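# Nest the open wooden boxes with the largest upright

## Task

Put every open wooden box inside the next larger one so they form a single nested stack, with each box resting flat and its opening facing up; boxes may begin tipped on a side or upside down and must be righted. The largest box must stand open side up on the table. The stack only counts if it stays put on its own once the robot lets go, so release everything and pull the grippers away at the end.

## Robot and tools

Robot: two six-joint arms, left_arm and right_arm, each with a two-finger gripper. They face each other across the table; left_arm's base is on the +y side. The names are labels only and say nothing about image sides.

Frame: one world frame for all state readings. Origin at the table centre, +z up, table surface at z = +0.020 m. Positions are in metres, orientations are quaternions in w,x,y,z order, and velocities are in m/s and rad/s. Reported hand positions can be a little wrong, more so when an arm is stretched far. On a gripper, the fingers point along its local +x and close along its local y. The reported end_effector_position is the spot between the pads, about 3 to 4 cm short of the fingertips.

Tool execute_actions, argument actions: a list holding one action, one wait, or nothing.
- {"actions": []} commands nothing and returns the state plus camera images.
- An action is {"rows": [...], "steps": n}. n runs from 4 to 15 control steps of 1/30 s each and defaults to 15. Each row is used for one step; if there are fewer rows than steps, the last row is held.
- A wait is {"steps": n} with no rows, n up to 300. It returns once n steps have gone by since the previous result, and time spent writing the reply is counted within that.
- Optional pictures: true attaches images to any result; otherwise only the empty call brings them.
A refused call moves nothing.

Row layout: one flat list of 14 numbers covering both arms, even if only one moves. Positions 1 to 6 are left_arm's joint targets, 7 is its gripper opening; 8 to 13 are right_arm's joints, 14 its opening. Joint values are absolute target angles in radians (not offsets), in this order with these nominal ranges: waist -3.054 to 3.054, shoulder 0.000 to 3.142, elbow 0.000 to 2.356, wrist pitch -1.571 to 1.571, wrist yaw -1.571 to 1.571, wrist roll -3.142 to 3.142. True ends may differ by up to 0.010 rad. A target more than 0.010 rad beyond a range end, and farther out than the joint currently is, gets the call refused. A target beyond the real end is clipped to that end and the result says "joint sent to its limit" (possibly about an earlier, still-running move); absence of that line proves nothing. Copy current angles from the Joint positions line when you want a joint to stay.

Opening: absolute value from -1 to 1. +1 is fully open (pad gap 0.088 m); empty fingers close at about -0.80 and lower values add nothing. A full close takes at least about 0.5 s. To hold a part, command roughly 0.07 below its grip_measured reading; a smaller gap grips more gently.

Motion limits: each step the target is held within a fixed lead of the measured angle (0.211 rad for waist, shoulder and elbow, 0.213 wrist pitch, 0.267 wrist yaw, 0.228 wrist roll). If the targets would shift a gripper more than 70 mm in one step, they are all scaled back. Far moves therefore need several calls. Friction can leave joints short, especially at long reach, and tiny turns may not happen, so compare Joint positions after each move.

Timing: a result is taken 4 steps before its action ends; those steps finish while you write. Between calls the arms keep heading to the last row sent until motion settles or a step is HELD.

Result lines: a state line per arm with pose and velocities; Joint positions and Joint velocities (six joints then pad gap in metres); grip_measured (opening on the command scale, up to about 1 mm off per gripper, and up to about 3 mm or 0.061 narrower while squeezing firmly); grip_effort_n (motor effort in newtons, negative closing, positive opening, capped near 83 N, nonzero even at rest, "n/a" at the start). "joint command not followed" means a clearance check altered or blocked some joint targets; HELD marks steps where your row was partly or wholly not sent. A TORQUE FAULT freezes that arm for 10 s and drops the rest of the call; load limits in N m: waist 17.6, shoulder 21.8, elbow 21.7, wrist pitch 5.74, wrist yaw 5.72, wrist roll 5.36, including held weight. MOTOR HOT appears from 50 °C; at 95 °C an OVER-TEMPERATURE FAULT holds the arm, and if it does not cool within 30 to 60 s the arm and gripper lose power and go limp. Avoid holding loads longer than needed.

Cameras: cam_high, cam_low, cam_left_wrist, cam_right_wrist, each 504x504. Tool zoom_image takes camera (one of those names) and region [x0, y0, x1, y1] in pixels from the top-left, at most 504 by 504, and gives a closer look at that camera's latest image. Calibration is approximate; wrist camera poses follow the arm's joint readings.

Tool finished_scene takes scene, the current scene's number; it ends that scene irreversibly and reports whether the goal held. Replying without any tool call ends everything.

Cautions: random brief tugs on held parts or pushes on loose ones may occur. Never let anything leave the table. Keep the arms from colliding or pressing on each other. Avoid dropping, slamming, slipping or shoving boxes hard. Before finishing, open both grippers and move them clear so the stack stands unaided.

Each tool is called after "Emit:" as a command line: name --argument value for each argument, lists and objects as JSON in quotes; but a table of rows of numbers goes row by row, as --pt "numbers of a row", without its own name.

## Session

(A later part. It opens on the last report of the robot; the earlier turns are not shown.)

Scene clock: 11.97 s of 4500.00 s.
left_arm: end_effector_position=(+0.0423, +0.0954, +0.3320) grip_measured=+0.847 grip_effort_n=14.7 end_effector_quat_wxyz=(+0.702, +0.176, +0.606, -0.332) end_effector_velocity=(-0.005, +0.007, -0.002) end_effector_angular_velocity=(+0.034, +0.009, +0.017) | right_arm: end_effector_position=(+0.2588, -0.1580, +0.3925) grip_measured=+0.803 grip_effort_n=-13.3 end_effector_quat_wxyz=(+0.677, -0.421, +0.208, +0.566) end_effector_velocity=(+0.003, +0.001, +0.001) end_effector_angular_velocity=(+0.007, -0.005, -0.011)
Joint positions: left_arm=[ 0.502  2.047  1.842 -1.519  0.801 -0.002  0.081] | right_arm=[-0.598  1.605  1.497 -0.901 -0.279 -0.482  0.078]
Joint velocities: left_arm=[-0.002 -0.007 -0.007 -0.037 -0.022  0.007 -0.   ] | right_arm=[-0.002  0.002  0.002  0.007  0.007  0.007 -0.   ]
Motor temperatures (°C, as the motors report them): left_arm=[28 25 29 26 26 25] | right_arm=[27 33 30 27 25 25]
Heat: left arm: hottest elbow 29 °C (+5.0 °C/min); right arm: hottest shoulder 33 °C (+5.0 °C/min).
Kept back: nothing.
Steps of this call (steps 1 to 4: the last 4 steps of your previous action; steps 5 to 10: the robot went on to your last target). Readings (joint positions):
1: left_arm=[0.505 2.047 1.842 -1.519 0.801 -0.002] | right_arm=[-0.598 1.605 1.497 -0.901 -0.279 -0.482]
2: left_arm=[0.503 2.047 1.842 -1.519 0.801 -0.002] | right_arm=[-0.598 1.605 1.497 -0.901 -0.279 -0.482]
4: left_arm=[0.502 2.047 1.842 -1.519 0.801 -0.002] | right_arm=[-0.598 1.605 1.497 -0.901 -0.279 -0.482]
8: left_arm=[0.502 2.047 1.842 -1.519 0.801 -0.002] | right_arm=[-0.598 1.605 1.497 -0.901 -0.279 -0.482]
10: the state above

Emit:
execute_actions --actions '[{"rows":[[0.32,1.85,1.0,-1.02,0.67,0,0.95,-0.6,1.6,1.5,-0.9,-0.28,-0.48,0.8]],"steps":15}]'

Emit:
execute_actions --actions '[{"steps":30}]' --pictures true

Scene clock: 13.00 s of 4500.00 s.
left_arm: end_effector_position=(+0.0302, +0.1089, +0.2431) grip_measured=+0.941 grip_effort_n=15.6 end_effector_quat_wxyz=(+0.695, +0.301, +0.546, -0.359) end_effector_velocity=(+0.104, +0.286, -0.280) end_effector_angular_velocity=(+0.504, +0.365, +0.603) | right_arm: end_effector_position=(+0.2588, -0.1580, +0.3925) grip_measured=+0.803 grip_effort_n=-13.3 end_effector_quat_wxyz=(+0.677, -0.421, +0.208, +0.566) end_effector_velocity=(-0.004, +0.002, +0.001) end_effector_angular_velocity=(+0.005, -0.001, +0.035)
Joint positions: left_arm=[ 0.318  1.86   1.392 -1.085  0.682 -0.001  0.085] | right_arm=[-0.598  1.605  1.497 -0.901 -0.279 -0.482  0.078]
Joint velocities: left_arm=[ 0.061 -0.002 -1.336  0.462 -0.11   0.022  0.002] | right_arm=[ 0.002 -0.002 -0.002  0.007 -0.022 -0.022 -0.   ]
Motor temperatures (°C, as the motors report them): left_arm=[28 25 29 26 26 25] | right_arm=[27 33 30 27 25 25]
Heat: left arm: hottest elbow 29 °C (+4.6 °C/min); right arm: hottest shoulder 33 °C (+4.6 °C/min).
Steps of this call (steps 1 to 15: the robot went on to your last target; steps 16 to 20: nothing new was sent; steps 21 to 31: the first 11 steps of this action). Readings (joint positions):
21: left_arm=[0.497 2.033 1.823 -1.493 0.791 -0.002] | right_arm=[-0.598 1.605 1.497 -0.901 -0.279 -0.482]
22: left_arm=[0.478 2.001 1.777 -1.435 0.753 -0.002] | right_arm=[-0.598 1.605 1.497 -0.901 -0.279 -0.482]
24: left_arm=[0.412 1.942 1.686 -1.355 0.720 -0.002] | right_arm=[-0.598 1.605 1.497 -0.901 -0.279 -0.482]
28: left_arm=[0.319 1.866 1.520 -1.172 0.698 -0.001] | right_arm=[-0.598 1.605 1.497 -0.901 -0.279 -0.482]
31: the state above

Scene clock: 14.00 s of 4500.00 s.
left_arm: end_effector_position=(+0.0276, +0.2084, +0.1639) grip_measured=+0.947 grip_effort_n=15.6 end_effector_quat_wxyz=(+0.650, +0.274, +0.660, -0.257) end_effector_velocity=(-0.001, +0.002, -0.000) end_effector_angular_velocity=(+0.011, -0.000, -0.005) | right_arm: end_effector_position=(+0.2588, -0.1580, +0.3925) grip_measured=+0.803 grip_effort_n=-13.7 end_effector_quat_wxyz=(+0.677, -0.421, +0.208, +0.566) end_effector_velocity=(-0.000, -0.005, -0.002) end_effector_angular_velocity=(-0.016, +0.013, -0.002)
Joint positions: left_arm=[ 0.321  1.86   1.006 -1.022  0.671 -0.001  0.085] | right_arm=[-0.598  1.605  1.497 -0.901 -0.279 -0.482  0.078]
Joint velocities: left_arm=[-0.002 -0.002 -0.002 -0.007 -0.007  0.007 -0.   ] | right_arm=[-0.007 -0.002 -0.002 -0.022 -0.007 -0.007 -0.   ]
Motor temperatures (°C, as the motors report them): left_arm=[28 25 29 26 26 25] | right_arm=[27 34 30 27 25 25]
Heat: left arm: hottest elbow 29 °C (+4.3 °C/min); right arm: hottest shoulder 34 °C (+8.6 °C/min).
Kept back: nothing.
Steps of this call (steps 1 to 4: the last 4 steps of your previous action; steps 5 to 30: the robot went on to your last target). Readings (joint positions):
1: left_arm=[0.320 1.860 1.346 -1.070 0.679 -0.001] | right_arm=[-0.598 1.605 1.497 -0.901 -0.279 -0.482]
2: left_arm=[0.321 1.860 1.300 -1.059 0.677 -0.001] | right_arm=[-0.598 1.605 1.497 -0.901 -0.279 -0.482]
4: left_arm=[0.321 1.860 1.210 -1.043 0.676 -0.001] | right_arm=[-0.598 1.605 1.497 -0.901 -0.279 -0.482]
8: left_arm=[0.321 1.860 1.066 -1.034 0.671 -0.001] | right_arm=[-0.598 1.605 1.497 -0.901 -0.279 -0.482]
30: the state above
All arms were judged still, so your last target was given up. Only a new action makes them travel on or press farther. Fingers that are still opening or closing keep moving.
camera_calibration (this result's frames):
cam_left_wrist: T_world_to_cam=[[-0.718057, -0.694527, -0.045005, 0.188212], [-0.662273, 0.661966, 0.350993, -0.143408], [-0.213982, 0.281838, -0.935296, 0.174915], [0, 0, 0, 1]] pos_world=[0.0776, 0.176352, 0.222403]
cam_right_wrist: T_world_to_cam=[[0.937219, 0.0367371, 0.346802, -0.358597], [0.149518, -0.940732, -0.304412, -0.0365841], [0.315065, 0.337154, -0.887165, 0.402256], [0, 0, 0, 1]] pos_world=[0.214817, -0.156864, 0.470092]

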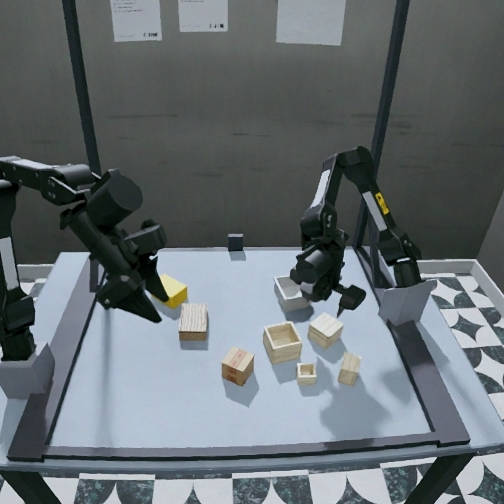

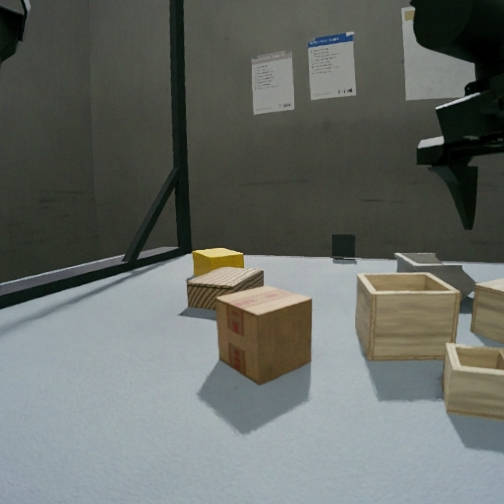

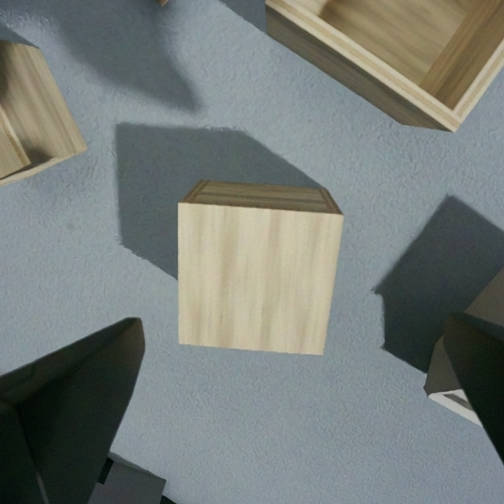

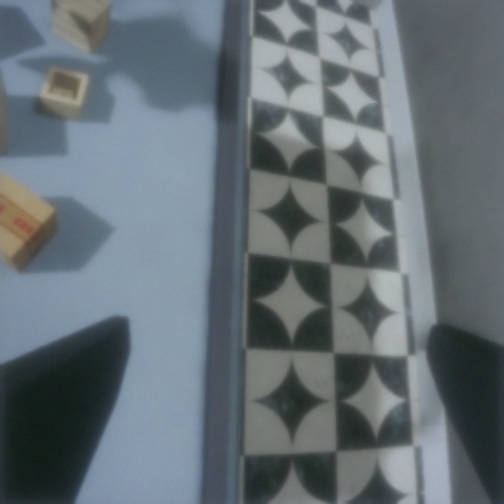

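Emit:
execute_actions --actions '[{"rows":[[0.32,1.85,1.0,-0.1,0.67,0,0.95,-0.6,1.6,1.5,-0.9,-0.28,-0.48,0.8]],"steps":15}]'

Emit:
execute_actions --actions '[{"steps":15}]'

Scene clock: 15.27 s of 4500.00 s.
left_arm: end_effector_position=(+0.0795, +0.1398, +0.1774) grip_measured=+0.947 grip_effort_n=15.1 end_effector_quat_wxyz=(+0.714, +0.315, +0.482, -0.399) end_effector_velocity=(+0.104, -0.203, +0.081) end_effector_angular_velocity=(-0.720, -0.707, -0.844) | right_arm: end_effector_position=(+0.2588, -0.1580, +0.3925) grip_measured=+0.803 grip_effort_n=-14.2 end_effector_quat_wxyz=(+0.677, -0.421, +0.208, +0.566) end_effector_velocity=(-0.003, -0.001, -0.001) end_effector_angular_velocity=(-0.007, +0.005, +0.011)
Joint positions: left_arm=[ 0.32   1.858  1.    -0.538  0.671 -0.001  0.085] | right_arm=[-0.598  1.605  1.497 -0.901 -0.279 -0.482  0.078]
Joint velocities: left_arm=[-0.002 -0.002 -0.002  1.311  0.007  0.007  0.   ] | right_arm=[ 0.002 -0.002 -0.002 -0.007 -0.007 -0.007 -0.   ]
Motor temperatures (°C, as the motors report them): left_arm=[28 25 29 26 26 25] | right_arm=[27 34 31 27 25 25]
Heat: left arm: hottest elbow 29 °C (+3.9 °C/min); right arm: hottest shoulder 34 °C (+7.9 °C/min).
Steps of this call (steps 1 to 27: nothing new was sent; steps 28 to 38: the first 11 steps of this action). Readings (joint positions):
28: left_arm=[0.320 1.860 1.004 -1.004 0.671 -0.001] | right_arm=[-0.598 1.605 1.497 -0.901 -0.279 -0.482]
29: left_arm=[0.320 1.858 1.000 -0.952 0.671 -0.001] | right_arm=[-0.598 1.605 1.497 -0.901 -0.279 -0.482]
31: left_arm=[0.320 1.858 1.000 -0.856 0.671 -0.001] | right_arm=[-0.598 1.605 1.497 -0.901 -0.279 -0.482]
35: left_arm=[0.320 1.858 1.000 -0.676 0.671 -0.001] | right_arm=[-0.598 1.605 1.497 -0.901 -0.279 -0.482]
38: the state above

Scene clock: 15.77 s of 4500.00 s.
left_arm: end_effector_position=(+0.1009, +0.0747, +0.2146) grip_measured=+0.947 grip_effort_n=15.6 end_effector_quat_wxyz=(+0.736, +0.335, +0.302, -0.505) end_effector_velocity=(+0.002, -0.018, +0.013) end_effector_angular_velocity=(-0.073, -0.061, -0.059) | right_arm: end_effector_position=(+0.2588, -0.1580, +0.3925) grip_measured=+0.803 grip_effort_n=-13.7 end_effector_quat_wxyz=(+0.677, -0.421, +0.208, +0.566) end_effector_velocity=(-0.000, +0.001, +0.003) end_effector_angular_velocity=(+0.015, +0.003, -0.000)
Joint positions: left_arm=[ 0.32   1.857  1.    -0.116  0.671 -0.001  0.085] | right_arm=[-0.598  1.605  1.497 -0.901 -0.279 -0.482  0.078]
Joint velocities: left_arm=[-0.002 -0.002 -0.002  0.125 -0.007 -0.022  0.   ] | right_arm=[-0.002 -0.002  0.002  0.007 -0.007  0.007 -0.   ]
Motor temperatures (°C, as the motors report them): left_arm=[28 26 29 26 26 25] | right_arm=[27 34 31 28 25 25]
Heat: left arm: hottest elbow 29 °C (+3.8 °C/min); right arm: hottest shoulder 34 °C (+7.6 °C/min).
Kept back: nothing.
Steps of this call (steps 1 to 4: the last 4 steps of your previous action; steps 5 to 15: the robot went on to your last target). Readings (joint positions):
1: left_arm=[0.320 1.858 1.000 -0.493 0.671 -0.001] | right_arm=[-0.598 1.605 1.497 -0.901 -0.279 -0.482]
2: left_arm=[0.320 1.858 1.000 -0.448 0.671 -0.001] | right_arm=[-0.598 1.605 1.497 -0.901 -0.279 -0.482]
4: left_arm=[0.320 1.858 1.000 -0.357 0.671 -0.001] | right_arm=[-0.598 1.605 1.497 -0.901 -0.279 -0.482]
8: left_arm=[0.320 1.858 1.000 -0.193 0.671 -0.001] | right_arm=[-0.598 1.605 1.497 -0.901 -0.279 -0.482]
15: the state above

Emit:
execute_actions --actions '[{"rows":[[0.32,1.85,1.0,0.05,0.4,0.3,0.95,-0.6,1.6,1.5,-0.9,-0.28,-0.48,0.8]],"steps":15}]'

Emit:
execute_actions --actions '[{"steps":10}]'

Scene clock: 16.27 s of 4500.00 s.
left_arm: end_effector_position=(+0.1352, +0.0624, +0.2447) grip_measured=+0.947 grip_effort_n=15.1 end_effector_quat_wxyz=(+0.738, +0.474, +0.125, -0.464) end_effector_velocity=(+0.013, -0.005, +0.016) end_effector_angular_velocity=(+0.032, -0.202, -0.064) | right_arm: end_effector_position=(+0.2588, -0.1580, +0.3925) grip_measured=+0.803 grip_effort_n=-14.2 end_effector_quat_wxyz=(+0.677, -0.421, +0.208, +0.566) end_effector_velocity=(-0.002, -0.002, +0.001) end_effector_angular_velocity=(-0.001, +0.002, +0.007)
Joint positions: left_arm=[0.318 1.855 0.998 0.039 0.419 0.278 0.085] | right_arm=[-0.598  1.605  1.497 -0.901 -0.279 -0.482  0.078]
Joint velocities: left_arm=[-0.002 -0.002 -0.007  0.081 -0.11   0.139 -0.   ] | right_arm=[-0.002 -0.007 -0.002 -0.007 -0.007 -0.007 -0.   ]
Motor temperatures (°C, as the motors report them): left_arm=[28 26 29 26 26 25] | right_arm=[27 34 31 28 25 25]
Heat: left arm: hottest elbow 29 °C (+3.7 °C/min); right arm: hottest shoulder 34 °C (+7.4 °C/min).
Steps of this call (steps 1 to 4: the robot went on to your last target; steps 5 to 15: the first 11 steps of this action). Readings (joint positions):
5: left_arm=[0.319 1.857 0.999 -0.094 0.648 0.023] | right_arm=[-0.598 1.605 1.497 -0.901 -0.279 -0.482]
6: left_arm=[0.316 1.857 0.998 -0.058 0.585 0.078] | right_arm=[-0.598 1.605 1.497 -0.901 -0.279 -0.482]
8: left_arm=[0.317 1.857 0.998 -0.009 0.505 0.167] | right_arm=[-0.598 1.605 1.497 -0.901 -0.279 -0.482]
12: left_arm=[0.318 1.855 0.998 0.028 0.438 0.253] | right_arm=[-0.598 1.605 1.497 -0.901 -0.279 -0.482]
15: the state above

Scene clock: 16.60 s of 4500.00 s.
left_arm: end_effector_position=(+0.1369, +0.0618, +0.2468) grip_measured=+0.947 grip_effort_n=15.1 end_effector_quat_wxyz=(+0.737, +0.481, +0.115, -0.460) end_effector_velocity=(+0.002, +0.005, -0.002) end_effector_angular_velocity=(+0.009, +0.000, +0.031) | right_arm: end_effector_position=(+0.2588, -0.1580, +0.3925) grip_measured=+0.803 grip_effort_n=-14.2 end_effector_quat_wxyz=(+0.677, -0.421, +0.208, +0.566) end_effector_velocity=(-0.003, -0.001, -0.001) end_effector_angular_velocity=(-0.003, +0.013, -0.000)
Joint positions: left_arm=[0.318 1.855 0.998 0.048 0.405 0.296 0.085] | right_arm=[-0.598  1.605  1.497 -0.901 -0.279 -0.482  0.078]
Joint velocities: left_arm=[-0.002 -0.002 -0.002 -0.022 -0.022 -0.007  0.   ] | right_arm=[ 0.002 -0.002 -0.002 -0.007 -0.007  0.007 -0.   ]
Motor temperatures (°C, as the motors report them): left_arm=[28 26 29 26 26 25] | right_arm=[27 34 31 28 25 25]
Heat: left arm: hottest elbow 29 °C (+3.6 °C/min); right arm: hottest shoulder 34 °C (+7.2 °C/min).
Kept back: nothing.
Steps of this call (steps 1 to 4: the last 4 steps of your previous action; steps 5 to 10: the robot went on to your last target). Readings (joint positions):
1: left_arm=[0.318 1.855 0.998 0.043 0.416 0.282] | right_arm=[-0.598 1.605 1.497 -0.901 -0.279 -0.482]
2: left_arm=[0.318 1.855 0.998 0.044 0.413 0.286] | right_arm=[-0.598 1.605 1.497 -0.901 -0.279 -0.482]
4: left_arm=[0.318 1.855 0.998 0.045 0.409 0.290] | right_arm=[-0.598 1.605 1.497 -0.901 -0.279 -0.482]
8: left_arm=[0.318 1.855 0.998 0.048 0.406 0.295] | right_arm=[-0.598 1.605 1.497 -0.901 -0.279 -0.482]
10: the state above

Emit:
execute_actions --actions '[{"rows":[[0.32,1.85,1.0,0.05,0.4,-0.58,0.95,-0.6,1.6,1.5,-0.9,-0.28,-0.48,0.8]],"steps":15}]'

Emit:
execute_actions --actions '[{"steps":12}]'

Scene clock: 17.87 s of 4500.00 s.
left_arm: end_effector_position=(+0.1371, +0.0618, +0.2469) grip_measured=+0.947 grip_effort_n=15.1 end_effector_quat_wxyz=(+0.835, +0.279, +0.227, -0.416) end_effector_velocity=(+0.002, +0.004, -0.002) end_effector_angular_velocity=(-0.780, +0.802, +0.894) | right_arm: end_effector_position=(+0.2588, -0.1580, +0.3925) grip_measured=+0.803 grip_effort_n=-14.2 end_effector_quat_wxyz=(+0.677, -0.421, +0.208, +0.566) end_effector_velocity=(-0.002, +0.001, +0.001) end_effector_angular_velocity=(+0.007, -0.001, +0.030)
Joint positions: left_arm=[ 0.318  1.855  0.998  0.048  0.404 -0.216  0.085] | right_arm=[-0.598  1.605  1.497 -0.901 -0.279 -0.482  0.078]
Joint velocities: left_arm=[-0.002 -0.002 -0.007 -0.007 -0.022 -1.429 -0.   ] | right_arm=[-0.002 -0.002 -0.002  0.007 -0.022 -0.022  0.   ]
Motor temperatures (°C, as the motors report them): left_arm=[29 26 29 26 26 25] | right_arm=[28 34 31 28 25 25]
Heat: left arm: hottest waist 29 °C (+3.4 °C/min); right arm: hottest shoulder 34 °C (+6.7 °C/min).
Steps of this call (steps 1 to 27: the robot went on to your last target; steps 28 to 38: the first 11 steps of this action). Readings (joint positions):
28: left_arm=[0.318 1.855 0.998 0.048 0.404 0.274] | right_arm=[-0.598 1.605 1.497 -0.901 -0.279 -0.482]
29: left_arm=[0.318 1.855 0.998 0.048 0.404 0.221] | right_arm=[-0.598 1.605 1.497 -0.901 -0.279 -0.482]
31: left_arm=[0.318 1.855 0.998 0.048 0.404 0.124] | right_arm=[-0.598 1.605 1.497 -0.901 -0.279 -0.482]
35: left_arm=[0.318 1.855 0.998 0.048 0.404 -0.070] | right_arm=[-0.598 1.605 1.497 -0.901 -0.279 -0.482]
38: the state above

Scene clock: 18.27 s of 4500.00 s.
left_arm: end_effector_position=(+0.1371, +0.0618, +0.2469) grip_measured=+0.947 grip_effort_n=15.1 end_effector_quat_wxyz=(+0.871, +0.133, +0.294, -0.371) end_effector_velocity=(+0.001, +0.005, -0.002) end_effector_angular_velocity=(-0.072, +0.083, +0.121) | right_arm: end_effector_position=(+0.2588, -0.1580, +0.3925) grip_measured=+0.803 grip_effort_n=-13.3 end_effector_quat_wxyz=(+0.677, -0.421, +0.208, +0.566) end_effector_velocity=(+0.002, -0.000, +0.001) end_effector_angular_velocity=(+0.003, -0.013, +0.000)
Joint positions: left_arm=[ 0.318  1.855  0.998  0.048  0.404 -0.558  0.085] | right_arm=[-0.598  1.605  1.497 -0.901 -0.279 -0.482  0.078]
Joint velocities: left_arm=[-0.002 -0.007 -0.007 -0.022 -0.022 -0.154  0.   ] | right_arm=[-0.002 -0.002 -0.002  0.007  0.007 -0.007  0.   ]
Motor temperatures (°C, as the motors report them): left_arm=[29 26 29 27 26 25] | right_arm=[28 34 31 28 25 25]
Heat: left arm: hottest waist 29 °C (+3.3 °C/min); right arm: hottest shoulder 34 °C (+6.6 °C/min).
Kept back: nothing.
Steps of this call (steps 1 to 4: the last 4 steps of your previous action; steps 5 to 12: the robot went on to your last target). Readings (joint positions):
1: left_arm=[0.318 1.855 0.998 0.048 0.404 -0.265] | right_arm=[-0.598 1.605 1.497 -0.901 -0.279 -0.482]
2: left_arm=[0.318 1.855 0.998 0.048 0.404 -0.314] | right_arm=[-0.598 1.605 1.497 -0.901 -0.279 -0.482]
4: left_arm=[0.318 1.855 0.998 0.048 0.404 -0.410] | right_arm=[-0.598 1.605 1.497 -0.901 -0.279 -0.482]
8: left_arm=[0.318 1.855 0.998 0.048 0.404 -0.521] | right_arm=[-0.598 1.605 1.497 -0.901 -0.279 -0.482]
12: the state above

Emit:
execute_actions --actions '[{"rows":[[0.32,1.85,1.0,-1.02,0.67,0,0.95,-0.6,1.6,1.5,-0.9,-0.28,-0.48,0.8]],"steps":15}]'

Emit:
execute_actions --actions '[{"steps":20}]'

Emit:
execute_actions --actions '[{"rows":[[0.26,1.825,0.78,-0.76,0.685,0,0.95,-0.6,1.6,1.5,-0.9,-0.28,-0.48,0.8]],"steps":15}]' --pictures true

Scene clock: 19.27 s of 4500.00 s.
left_arm: end_effector_position=(+0.0886, +0.1233, +0.1863) grip_measured=+0.947 grip_effort_n=15.1 end_effector_quat_wxyz=(+0.741, +0.292, +0.453, -0.401) end_effector_velocity=(-0.102, +0.203, -0.104) end_effector_angular_velocity=(+0.888, +0.565, +0.159) | right_arm: end_effector_position=(+0.2588, -0.1580, +0.3925) grip_measured=+0.803 grip_effort_n=-13.7 end_effector_quat_wxyz=(+0.677, -0.421, +0.208, +0.566) end_effector_velocity=(-0.001, -0.002, -0.001) end_effector_angular_velocity=(-0.005, +0.005, +0.006)
Joint positions: left_arm=[ 0.318  1.853  1.002 -0.435  0.651 -0.095  0.085] | right_arm=[-0.598  1.605  1.497 -0.901 -0.279 -0.482  0.078]
Joint velocities: left_arm=[-0.002 -0.002 -0.002 -1.326  0.095  0.711 -0.   ] | right_arm=[-0.002 -0.002 -0.002 -0.007 -0.007 -0.007 -0.   ]
Motor temperatures (°C, as the motors report them): left_arm=[29 26 29 27 26 25] | right_arm=[28 34 31 28 25 25]
Heat: left arm: hottest waist 29 °C (+3.1 °C/min); right arm: hottest shoulder 34 °C (+6.2 °C/min).
Steps of this call (steps 1 to 19: the robot went on to your last target; steps 20 to 30: the first 11 steps of this action). Readings (joint positions):
20: left_arm=[0.319 1.855 0.999 0.030 0.426 -0.553] | right_arm=[-0.598 1.605 1.497 -0.901 -0.279 -0.482]
21: left_arm=[0.322 1.855 1.002 -0.019 0.487 -0.500] | right_arm=[-0.598 1.605 1.497 -0.901 -0.279 -0.482]
23: left_arm=[0.320 1.853 1.002 -0.113 0.566 -0.404] | right_arm=[-0.598 1.605 1.497 -0.901 -0.279 -0.482]
27: left_arm=[0.318 1.853 1.002 -0.296 0.632 -0.209] | right_arm=[-0.598 1.605 1.497 -0.901 -0.279 -0.482]
30: the state above

Scene clock: 19.93 s of 4500.00 s.
left_arm: end_effector_position=(+0.0282, +0.2075, +0.1640) grip_measured=+0.947 grip_effort_n=15.1 end_effector_quat_wxyz=(+0.653, +0.278, +0.655, -0.260) end_effector_velocity=(-0.007, +0.011, +0.002) end_effector_angular_velocity=(+0.048, +0.017, +0.033) | right_arm: end_effector_position=(+0.2588, -0.1580, +0.3925) grip_measured=+0.803 grip_effort_n=-13.7 end_effector_quat_wxyz=(+0.677, -0.421, +0.208, +0.566) end_effector_velocity=(+0.001, -0.002, -0.001) end_effector_angular_velocity=(-0.009, -0.006, -0.003)
Joint positions: left_arm=[ 0.318  1.853  1.002 -1.009  0.666 -0.003  0.085] | right_arm=[-0.598  1.605  1.497 -0.901 -0.279 -0.482  0.078]
Joint velocities: left_arm=[ 0.002 -0.007 -0.002 -0.066 -0.022  0.007 -0.   ] | right_arm=[-0.002 -0.002 -0.002 -0.007  0.007 -0.007 -0.   ]
Motor temperatures (°C, as the motors report them): left_arm=[29 26 29 27 26 25] | right_arm=[28 34 31 28 25 25]
Heat: left arm: hottest waist 29 °C (+3.0 °C/min); right arm: hottest shoulder 34 °C (+6.0 °C/min).
Kept back: nothing.
Steps of this call (steps 1 to 4: the last 4 steps of your previous action; steps 5 to 20: the robot went on to your last target). Readings (joint positions):
1: left_arm=[0.318 1.853 1.002 -0.481 0.654 -0.073] | right_arm=[-0.598 1.605 1.497 -0.901 -0.279 -0.482]
2: left_arm=[0.318 1.853 1.002 -0.526 0.657 -0.056] | right_arm=[-0.598 1.605 1.497 -0.901 -0.279 -0.482]
4: left_arm=[0.318 1.853 1.002 -0.617 0.661 -0.033] | right_arm=[-0.598 1.605 1.497 -0.901 -0.279 -0.482]
8: left_arm=[0.318 1.853 1.002 -0.800 0.664 -0.013] | right_arm=[-0.598 1.605 1.497 -0.901 -0.279 -0.482]
20: the state above

Scene clock: 20.30 s of 4500.00 s.
left_arm: end_effector_position=(+0.0252, +0.2345, +0.1223) grip_measured=+0.947 grip_effort_n=14.7 end_effector_quat_wxyz=(+0.644, +0.301, +0.644, -0.283) end_effector_velocity=(-0.001, +0.016, -0.014) end_effector_angular_velocity=(-0.002, +0.007, +0.007) | right_arm: end_effector_position=(+0.2588, -0.1580, +0.3925) grip_measured=+0.803 grip_effort_n=-13.7 end_effector_quat_wxyz=(+0.677, -0.421, +0.208, +0.566) end_effector_velocity=(-0.003, -0.000, +0.000) end_effector_angular_velocity=(-0.003, +0.002, +0.012)
Joint positions: left_arm=[ 0.263  1.834  0.796 -0.777  0.68  -0.002  0.085] | right_arm=[-0.598  1.605  1.497 -0.901 -0.279 -0.482  0.078]
Joint velocities: left_arm=[-0.002 -0.002 -0.085  0.081  0.007 -0.007 -0.   ] | right_arm=[ 0.002 -0.002  0.002 -0.007 -0.007 -0.007 -0.   ]
Motor temperatures (°C, as the motors report them): left_arm=[29 26 29 27 26 25] | right_arm=[28 34 31 28 25 25]
Heat: left arm: hottest waist 29 °C (+3.0 °C/min); right arm: hottest shoulder 34 °C (+5.9 °C/min).
Steps of this call (steps 1 to 11: the first 11 steps of this action). Readings (joint positions):
1: left_arm=[0.316 1.850 0.983 -0.986 0.670 -0.003] | right_arm=[-0.598 1.605 1.497 -0.901 -0.279 -0.482]
2: left_arm=[0.309 1.840 0.945 -0.924 0.674 -0.002] | right_arm=[-0.598 1.605 1.497 -0.901 -0.279 -0.482]
4: left_arm=[0.286 1.834 0.874 -0.867 0.676 -0.002] | right_arm=[-0.598 1.605 1.497 -0.901 -0.279 -0.482]
8: left_arm=[0.264 1.835 0.806 -0.797 0.679 -0.002] | right_arm=[-0.598 1.605 1.497 -0.901 -0.279 -0.482]
11: the state above
camera_calibration (this result's frames):
cam_left_wrist: T_world_to_cam=[[-0.771563, -0.634152, -0.0504093, 0.190624], [-0.610303, 0.715524, 0.339937, -0.160241], [-0.179503, 0.293048, -0.939096, 0.125104], [0, 0, 0, 1]] pos_world=[0.0717401, 0.198879, 0.181566]
cam_right_wrist: T_world_to_cam=[[0.937219, 0.0367371, 0.346802, -0.358597], [0.149518, -0.940732, -0.304412, -0.0365841], [0.315065, 0.337154, -0.887165, 0.402256], [0, 0, 0, 1]] pos_world=[0.214817, -0.156864, 0.470092]

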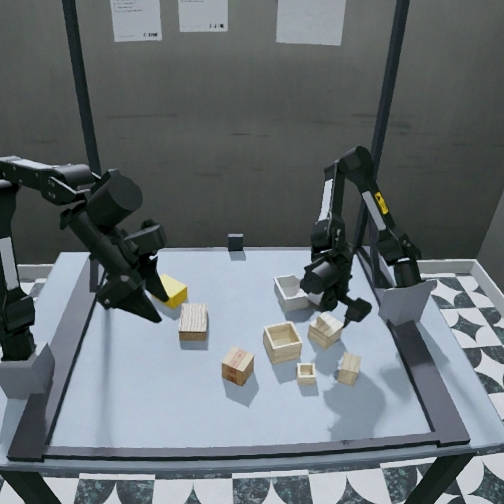

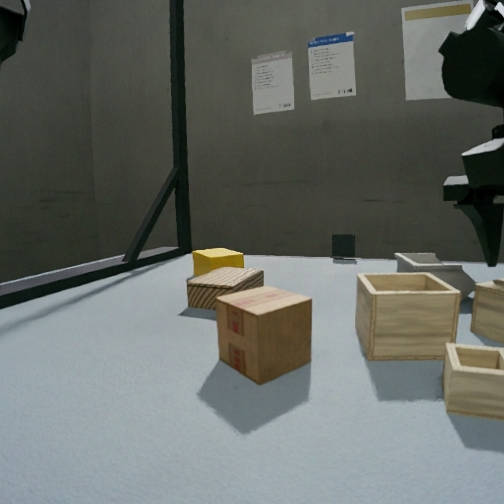

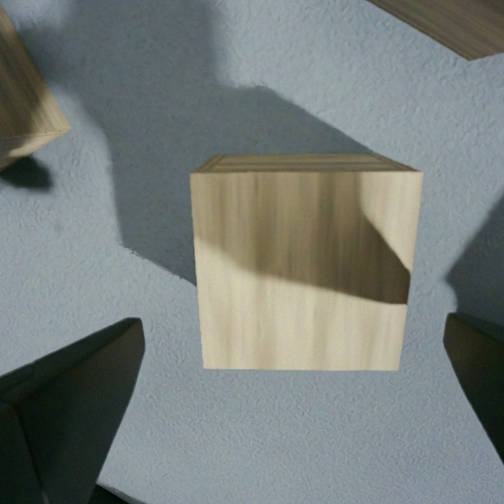

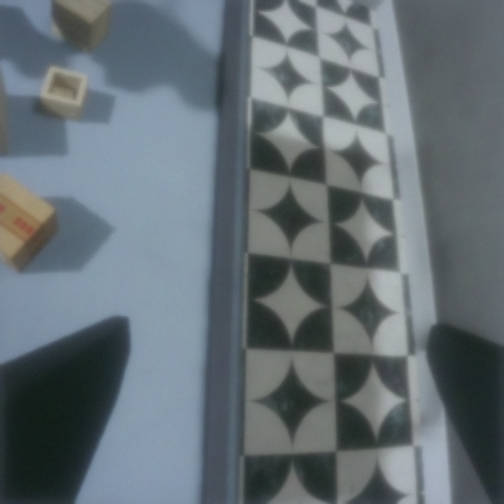

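Emit:
execute_actions --actions '[{"rows":[[0.155,1.888,0.68,-0.49,0.705,0,0.95,-0.6,1.6,1.5,-0.9,-0.28,-0.48,0.8]],"steps":15}]'

Emit:
execute_actions --actions '[{"steps":8}]' --pictures true

Scene clock: 21.03 s of 4500.00 s.
left_arm: end_effector_position=(+0.0256, +0.2354, +0.0830) grip_measured=+0.947 grip_effort_n=14.7 end_effector_quat_wxyz=(+0.627, +0.345, +0.612, -0.336) end_effector_velocity=(+0.002, -0.007, -0.008) end_effector_angular_velocity=(-0.038, -0.020, -0.066) | right_arm: end_effector_position=(+0.2588, -0.1580, +0.3925) grip_measured=+0.803 grip_effort_n=-13.7 end_effector_quat_wxyz=(+0.677, -0.421, +0.208, +0.566) end_effector_velocity=(-0.003, -0.001, -0.003) end_effector_angular_velocity=(-0.005, +0.018, +0.015)
Joint positions: left_arm=[ 0.16   1.877  0.69  -0.508  0.7   -0.002  0.085] | right_arm=[-0.598  1.605  1.497 -0.901 -0.279 -0.482  0.078]
Joint velocities: left_arm=[-0.027  0.002 -0.027  0.11   0.007 -0.007 -0.   ] | right_arm=[-0.002 -0.002 -0.007 -0.007 -0.022 -0.007 -0.   ]
Motor temperatures (°C, as the motors report them): left_arm=[29 26 29 27 26 25] | right_arm=[28 34 31 28 25 25]
Heat: left arm: hottest waist 29 °C (+2.9 °C/min); right arm: hottest shoulder 34 °C (+5.7 °C/min).
Steps of this call (steps 1 to 4: the last 4 steps of your previous action; steps 5 to 11: the robot went on to your last target; steps 12 to 22: the first 11 steps of this action). Readings (joint positions):
12: left_arm=[0.257 1.836 0.775 -0.739 0.683 -0.002] | right_arm=[-0.598 1.605 1.497 -0.901 -0.279 -0.482]
13: left_arm=[0.240 1.839 0.757 -0.681 0.687 -0.002] | right_arm=[-0.598 1.605 1.497 -0.901 -0.279 -0.482]
15: left_arm=[0.197 1.856 0.726 -0.606 0.694 -0.002] | right_arm=[-0.598 1.605 1.497 -0.901 -0.279 -0.482]
19: left_arm=[0.164 1.876 0.693 -0.531 0.698 -0.002] | right_arm=[-0.598 1.605 1.497 -0.901 -0.279 -0.482]
22: the state above

Scene clock: 21.30 s of 4500.00 s.
left_arm: end_effector_position=(+0.0259, +0.2351, +0.0814) grip_measured=+0.947 grip_effort_n=15.1 end_effector_quat_wxyz=(+0.627, +0.347, +0.609, -0.339) end_effector_velocity=(-0.000, +0.005, -0.002) end_effector_angular_velocity=(+0.024, -0.012, +0.010) | right_arm: end_effector_position=(+0.2588, -0.1580, +0.3925) grip_measured=+0.803 grip_effort_n=-14.2 end_effector_quat_wxyz=(+0.677, -0.421, +0.208, +0.566) end_effector_velocity=(-0.000, +0.001, +0.001) end_effector_angular_velocity=(+0.007, -0.003, +0.010)
Joint positions: left_arm=[ 0.157  1.88   0.685 -0.494  0.701 -0.002  0.085] | right_arm=[-0.598  1.605  1.497 -0.901 -0.279 -0.482  0.078]
Joint velocities: left_arm=[-0.007 -0.002 -0.007 -0.007 -0.022 -0.007 -0.   ] | right_arm=[-0.002 -0.002 -0.002  0.007 -0.007 -0.007  0.   ]
Motor temperatures (°C, as the motors report them): left_arm=[29 26 29 27 26 25] | right_arm=[28 34 31 28 25 25]
Heat: left arm: hottest waist 29 °C (+2.8 °C/min); right arm: hottest shoulder 34 °C (+5.6 °C/min).
Kept back: nothing.
Steps of this call (steps 1 to 4: the last 4 steps of your previous action; steps 5 to 8: the robot went on to your last target). Readings (joint positions):
1: left_arm=[0.160 1.878 0.689 -0.504 0.700 -0.002] | right_arm=[-0.598 1.605 1.497 -0.901 -0.279 -0.482]
2: left_arm=[0.159 1.878 0.688 -0.501 0.700 -0.002] | right_arm=[-0.598 1.605 1.497 -0.901 -0.279 -0.482]
4: left_arm=[0.158 1.879 0.687 -0.498 0.701 -0.002] | right_arm=[-0.598 1.605 1.497 -0.901 -0.279 -0.482]
8: the state above
camera_calibration (this result's frames):
cam_left_wrist: T_world_to_cam=[[-0.863182, -0.502337, -0.0507437, 0.160874], [-0.491221, 0.812325, 0.314373, -0.170094], [-0.116701, 0.296287, -0.947942, 0.0849832], [0, 0, 0, 1]] pos_world=[0.0652273, 0.193805, 0.142195]
cam_right_wrist: T_world_to_cam=[[0.937219, 0.0367371, 0.346802, -0.358597], [0.149518, -0.940732, -0.304412, -0.0365841], [0.315065, 0.337154, -0.887165, 0.402256], [0, 0, 0, 1]] pos_world=[0.214817, -0.156864, 0.470092]

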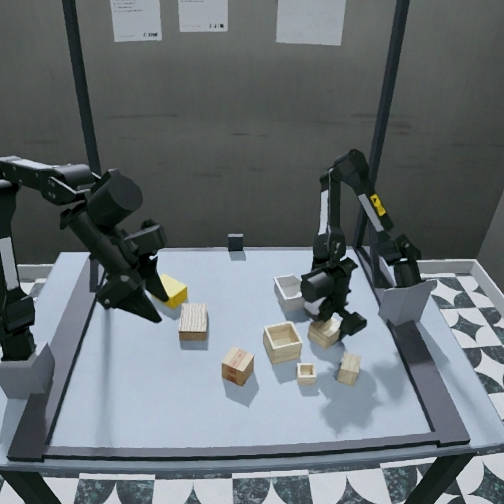

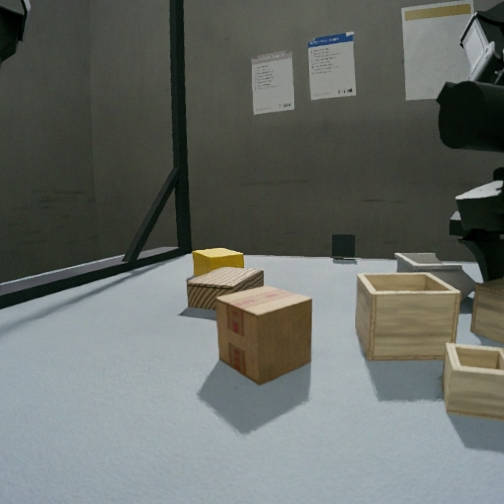

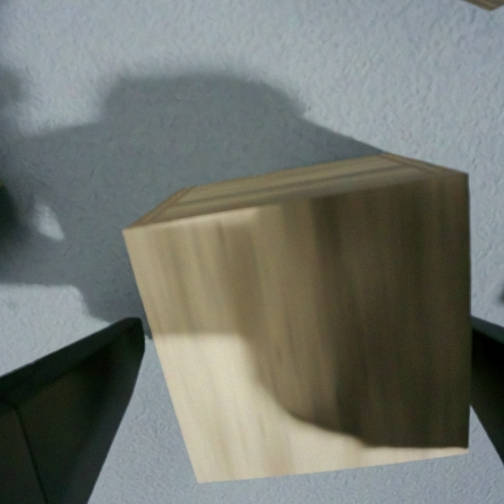

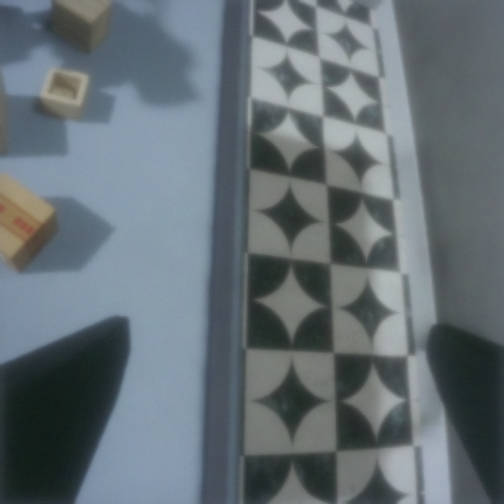

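Emit:
execute_actions --actions '[{"rows":[[0.157,1.888,0.68,-0.49,0.705,-0.17,1.0,-0.6,1.6,1.5,-0.9,-0.28,-0.48,0.8]],"steps":12}]' --pictures true

Scene clock: 21.73 s of 4500.00 s.
left_arm: end_effector_position=(+0.0259, +0.2350, +0.0813) grip_measured=+0.998 grip_effort_n=15.6 end_effector_quat_wxyz=(+0.650, +0.301, +0.632, -0.295) end_effector_velocity=(-0.000, +0.003, -0.001) end_effector_angular_velocity=(+0.008, -0.000, +0.189) | right_arm: end_effector_position=(+0.2588, -0.1580, +0.3925) grip_measured=+0.803 grip_effort_n=-13.3 end_effector_quat_wxyz=(+0.677, -0.421, +0.208, +0.566) end_effector_velocity=(+0.002, +0.002, -0.003) end_effector_angular_velocity=(-0.003, +0.000, -0.009)
Joint positions: left_arm=[ 0.156  1.88   0.685 -0.492  0.701 -0.145  0.088] | right_arm=[-0.598  1.605  1.497 -0.901 -0.279 -0.482  0.078]
Joint velocities: left_arm=[-0.002  0.002 -0.002 -0.007 -0.007 -0.183  0.003] | right_arm=[ 0.002  0.007 -0.002  0.007  0.007  0.007 -0.   ]
Motor temperatures (°C, as the motors report them): left_arm=[29 26 29 26 26 25] | right_arm=[28 34 31 28 25 25]
Heat: left arm: hottest waist 29 °C (+2.8 °C/min); right arm: hottest shoulder 34 °C (+5.5 °C/min).
Steps of this call (steps 1 to 5: the robot went on to your last target; steps 6 to 13: the first 8 steps of this action). Readings (joint positions):
6: left_arm=[0.156 1.880 0.685 -0.492 0.701 -0.018] | right_arm=[-0.598 1.605 1.497 -0.901 -0.279 -0.482]
7: left_arm=[0.156 1.880 0.685 -0.492 0.701 -0.055] | right_arm=[-0.598 1.605 1.497 -0.901 -0.279 -0.482]
9: left_arm=[0.156 1.880 0.685 -0.492 0.701 -0.102] | right_arm=[-0.598 1.605 1.497 -0.901 -0.279 -0.482]
13: the state above
camera_calibration (this result's frames):
cam_left_wrist: T_world_to_cam=[[-0.783216, -0.619935, -0.0474744, 0.186087], [-0.601369, 0.735939, 0.311046, -0.148844], [-0.15789, 0.272165, -0.949209, 0.0917038], [0, 0, 0, 1]] pos_world=[0.070715, 0.199943, 0.142178]
cam_right_wrist: T_world_to_cam=[[0.937219, 0.0367371, 0.346802, -0.358597], [0.149518, -0.940732, -0.304412, -0.0365841], [0.315065, 0.337154, -0.887165, 0.402256], [0, 0, 0, 1]] pos_world=[0.214817, -0.156864, 0.470092]

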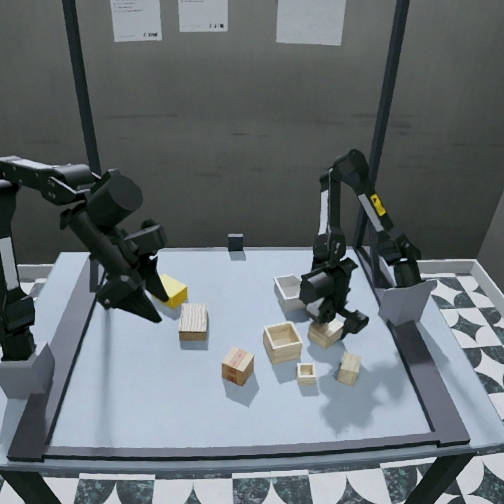

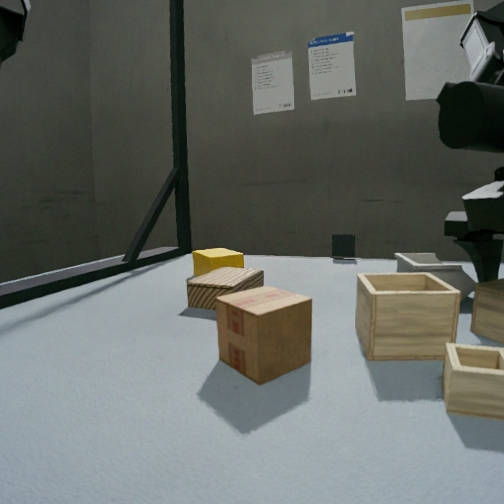

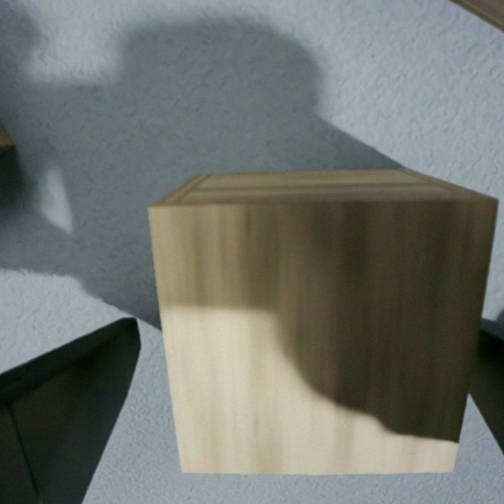

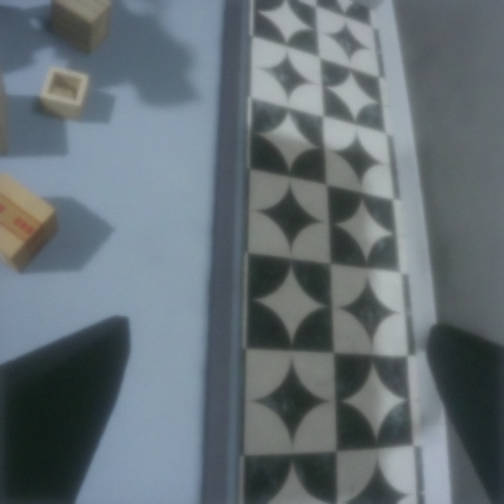

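Emit:
execute_actions --actions '[{"rows":[[0.075,1.925,0.652,-0.34,0.72,-0.29,1.0,-0.6,1.6,1.5,-0.9,-0.28,-0.48,0.8]],"steps":15}]'

Emit:
execute_actions --actions '[{"steps":6}]' --pictures true

Scene clock: 22.33 s of 4500.00 s.
left_arm: end_effector_position=(+0.0217, +0.2281, +0.0602) grip_measured=+1.000 grip_effort_n=15.6 end_effector_quat_wxyz=(+0.655, +0.289, +0.634, -0.292) end_effector_velocity=(-0.001, -0.011, -0.003) end_effector_angular_velocity=(-0.035, -0.009, +0.020) | right_arm: end_effector_position=(+0.2588, -0.1580, +0.3925) grip_measured=+0.803 grip_effort_n=-13.7 end_effector_quat_wxyz=(+0.677, -0.421, +0.208, +0.566) end_effector_velocity=(+0.004, -0.003, -0.002) end_effector_angular_velocity=(-0.012, -0.003, -0.009)
Joint positions: left_arm=[ 0.08   1.915  0.658 -0.35   0.715 -0.28   0.088] | right_arm=[-0.598  1.605  1.497 -0.901 -0.279 -0.482  0.078]
Joint velocities: left_arm=[-0.022 -0.002 -0.002  0.066  0.007 -0.081  0.   ] | right_arm=[-0.007  0.002 -0.002 -0.007  0.007 -0.007 -0.   ]
Motor temperatures (°C, as the motors report them): left_arm=[29 26 29 26 26 25] | right_arm=[28 34 31 28 25 25]
Heat: left arm: hottest waist 29 °C (+2.7 °C/min); right arm: hottest shoulder 34 °C (+5.4 °C/min).
Steps of this call (steps 1 to 4: the last 4 steps of your previous action; steps 5 to 7: the robot went on to your last target; steps 8 to 18: the first 11 steps of this action). Readings (joint positions):
8: left_arm=[0.154 1.883 0.681 -0.477 0.702 -0.179] | right_arm=[-0.598 1.605 1.497 -0.901 -0.279 -0.482]
9: left_arm=[0.140 1.889 0.676 -0.440 0.704 -0.206] | right_arm=[-0.598 1.605 1.497 -0.901 -0.279 -0.482]
11: left_arm=[0.109 1.903 0.669 -0.398 0.711 -0.240] | right_arm=[-0.598 1.605 1.497 -0.901 -0.279 -0.482]
15: left_arm=[0.083 1.914 0.659 -0.362 0.714 -0.271] | right_arm=[-0.598 1.605 1.497 -0.901 -0.279 -0.482]
18: the state above

Scene clock: 22.53 s of 4500.00 s.
left_arm: end_effector_position=(+0.0217, +0.2278, +0.0595) grip_measured=+1.000 grip_effort_n=15.6 end_effector_quat_wxyz=(+0.656, +0.288, +0.634, -0.292) end_effector_velocity=(+0.001, +0.003, -0.004) end_effector_angular_velocity=(+0.012, -0.019, +0.009) | right_arm: end_effector_position=(+0.2588, -0.1580, +0.3925) grip_measured=+0.803 grip_effort_n=-13.7 end_effector_quat_wxyz=(+0.677, -0.421, +0.208, +0.566) end_effector_velocity=(+0.001, -0.004, -0.004) end_effector_angular_velocity=(-0.029, -0.004, +0.003)
Joint positions: left_arm=[ 0.077  1.917  0.656 -0.343  0.716 -0.286  0.088] | right_arm=[-0.598  1.605  1.497 -0.901 -0.279 -0.482  0.078]
Joint velocities: left_arm=[-0.012  0.002 -0.012  0.022 -0.022 -0.022  0.   ] | right_arm=[-0.002  0.002 -0.002 -0.022  0.007 -0.022 -0.   ]
Motor temperatures (°C, as the motors report them): left_arm=[29 26 29 26 26 25] | right_arm=[28 34 31 28 25 25]
Heat: left arm: hottest waist 29 °C (+2.7 °C/min); right arm: hottest shoulder 34 °C (+5.3 °C/min).
Kept back: nothing.
Steps of this call (steps 1 to 4: the last 4 steps of your previous action; steps 5 to 6: the robot went on to your last target). Readings (joint positions):
1: left_arm=[0.079 1.916 0.658 -0.348 0.715 -0.281] | right_arm=[-0.598 1.605 1.497 -0.901 -0.279 -0.482]
2: left_arm=[0.078 1.916 0.657 -0.346 0.716 -0.283] | right_arm=[-0.598 1.605 1.497 -0.901 -0.279 -0.482]
4: left_arm=[0.077 1.916 0.657 -0.345 0.716 -0.284] | right_arm=[-0.598 1.605 1.497 -0.901 -0.279 -0.482]
6: the state above
camera_calibration (this result's frames):
cam_left_wrist: T_world_to_cam=[[-0.767193, -0.640371, -0.036617, 0.180967], [-0.619483, 0.724949, 0.301148, -0.13578], [-0.166301, 0.253723, -0.952874, 0.0769178], [0, 0, 0, 1]] pos_world=[0.0675146, 0.194803, 0.120809]
cam_right_wrist: T_world_to_cam=[[0.937219, 0.0367371, 0.346802, -0.358597], [0.149518, -0.940732, -0.304412, -0.0365841], [0.315065, 0.337154, -0.887165, 0.402256], [0, 0, 0, 1]] pos_world=[0.214817, -0.156864, 0.470092]

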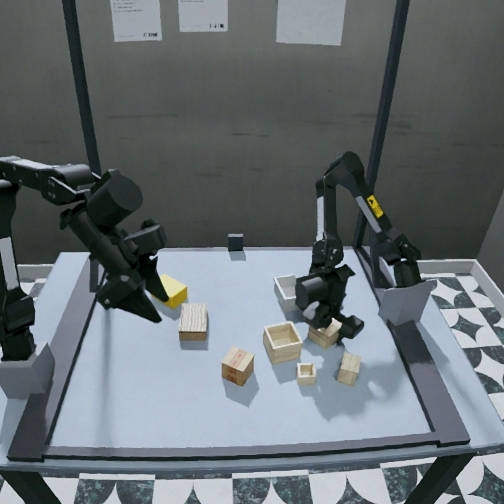

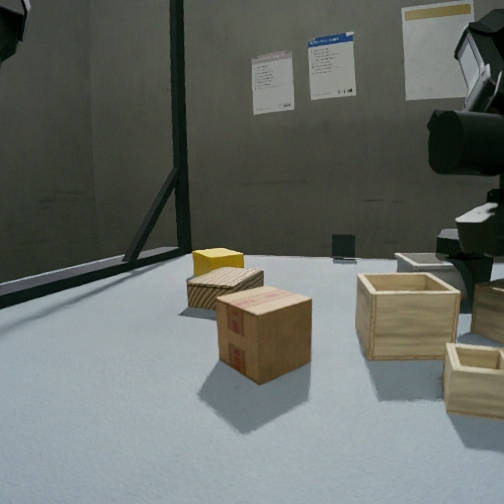

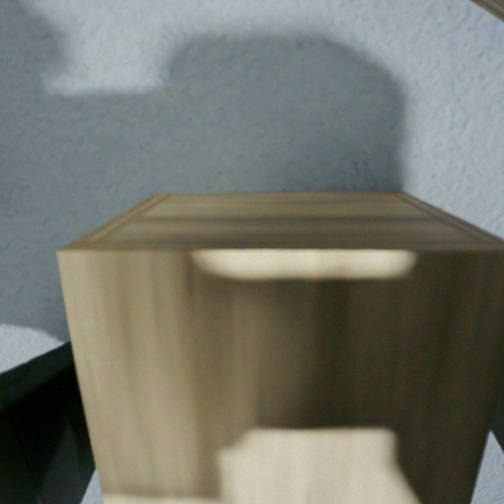

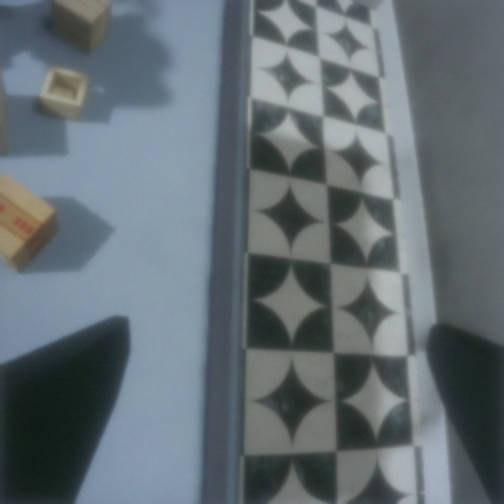

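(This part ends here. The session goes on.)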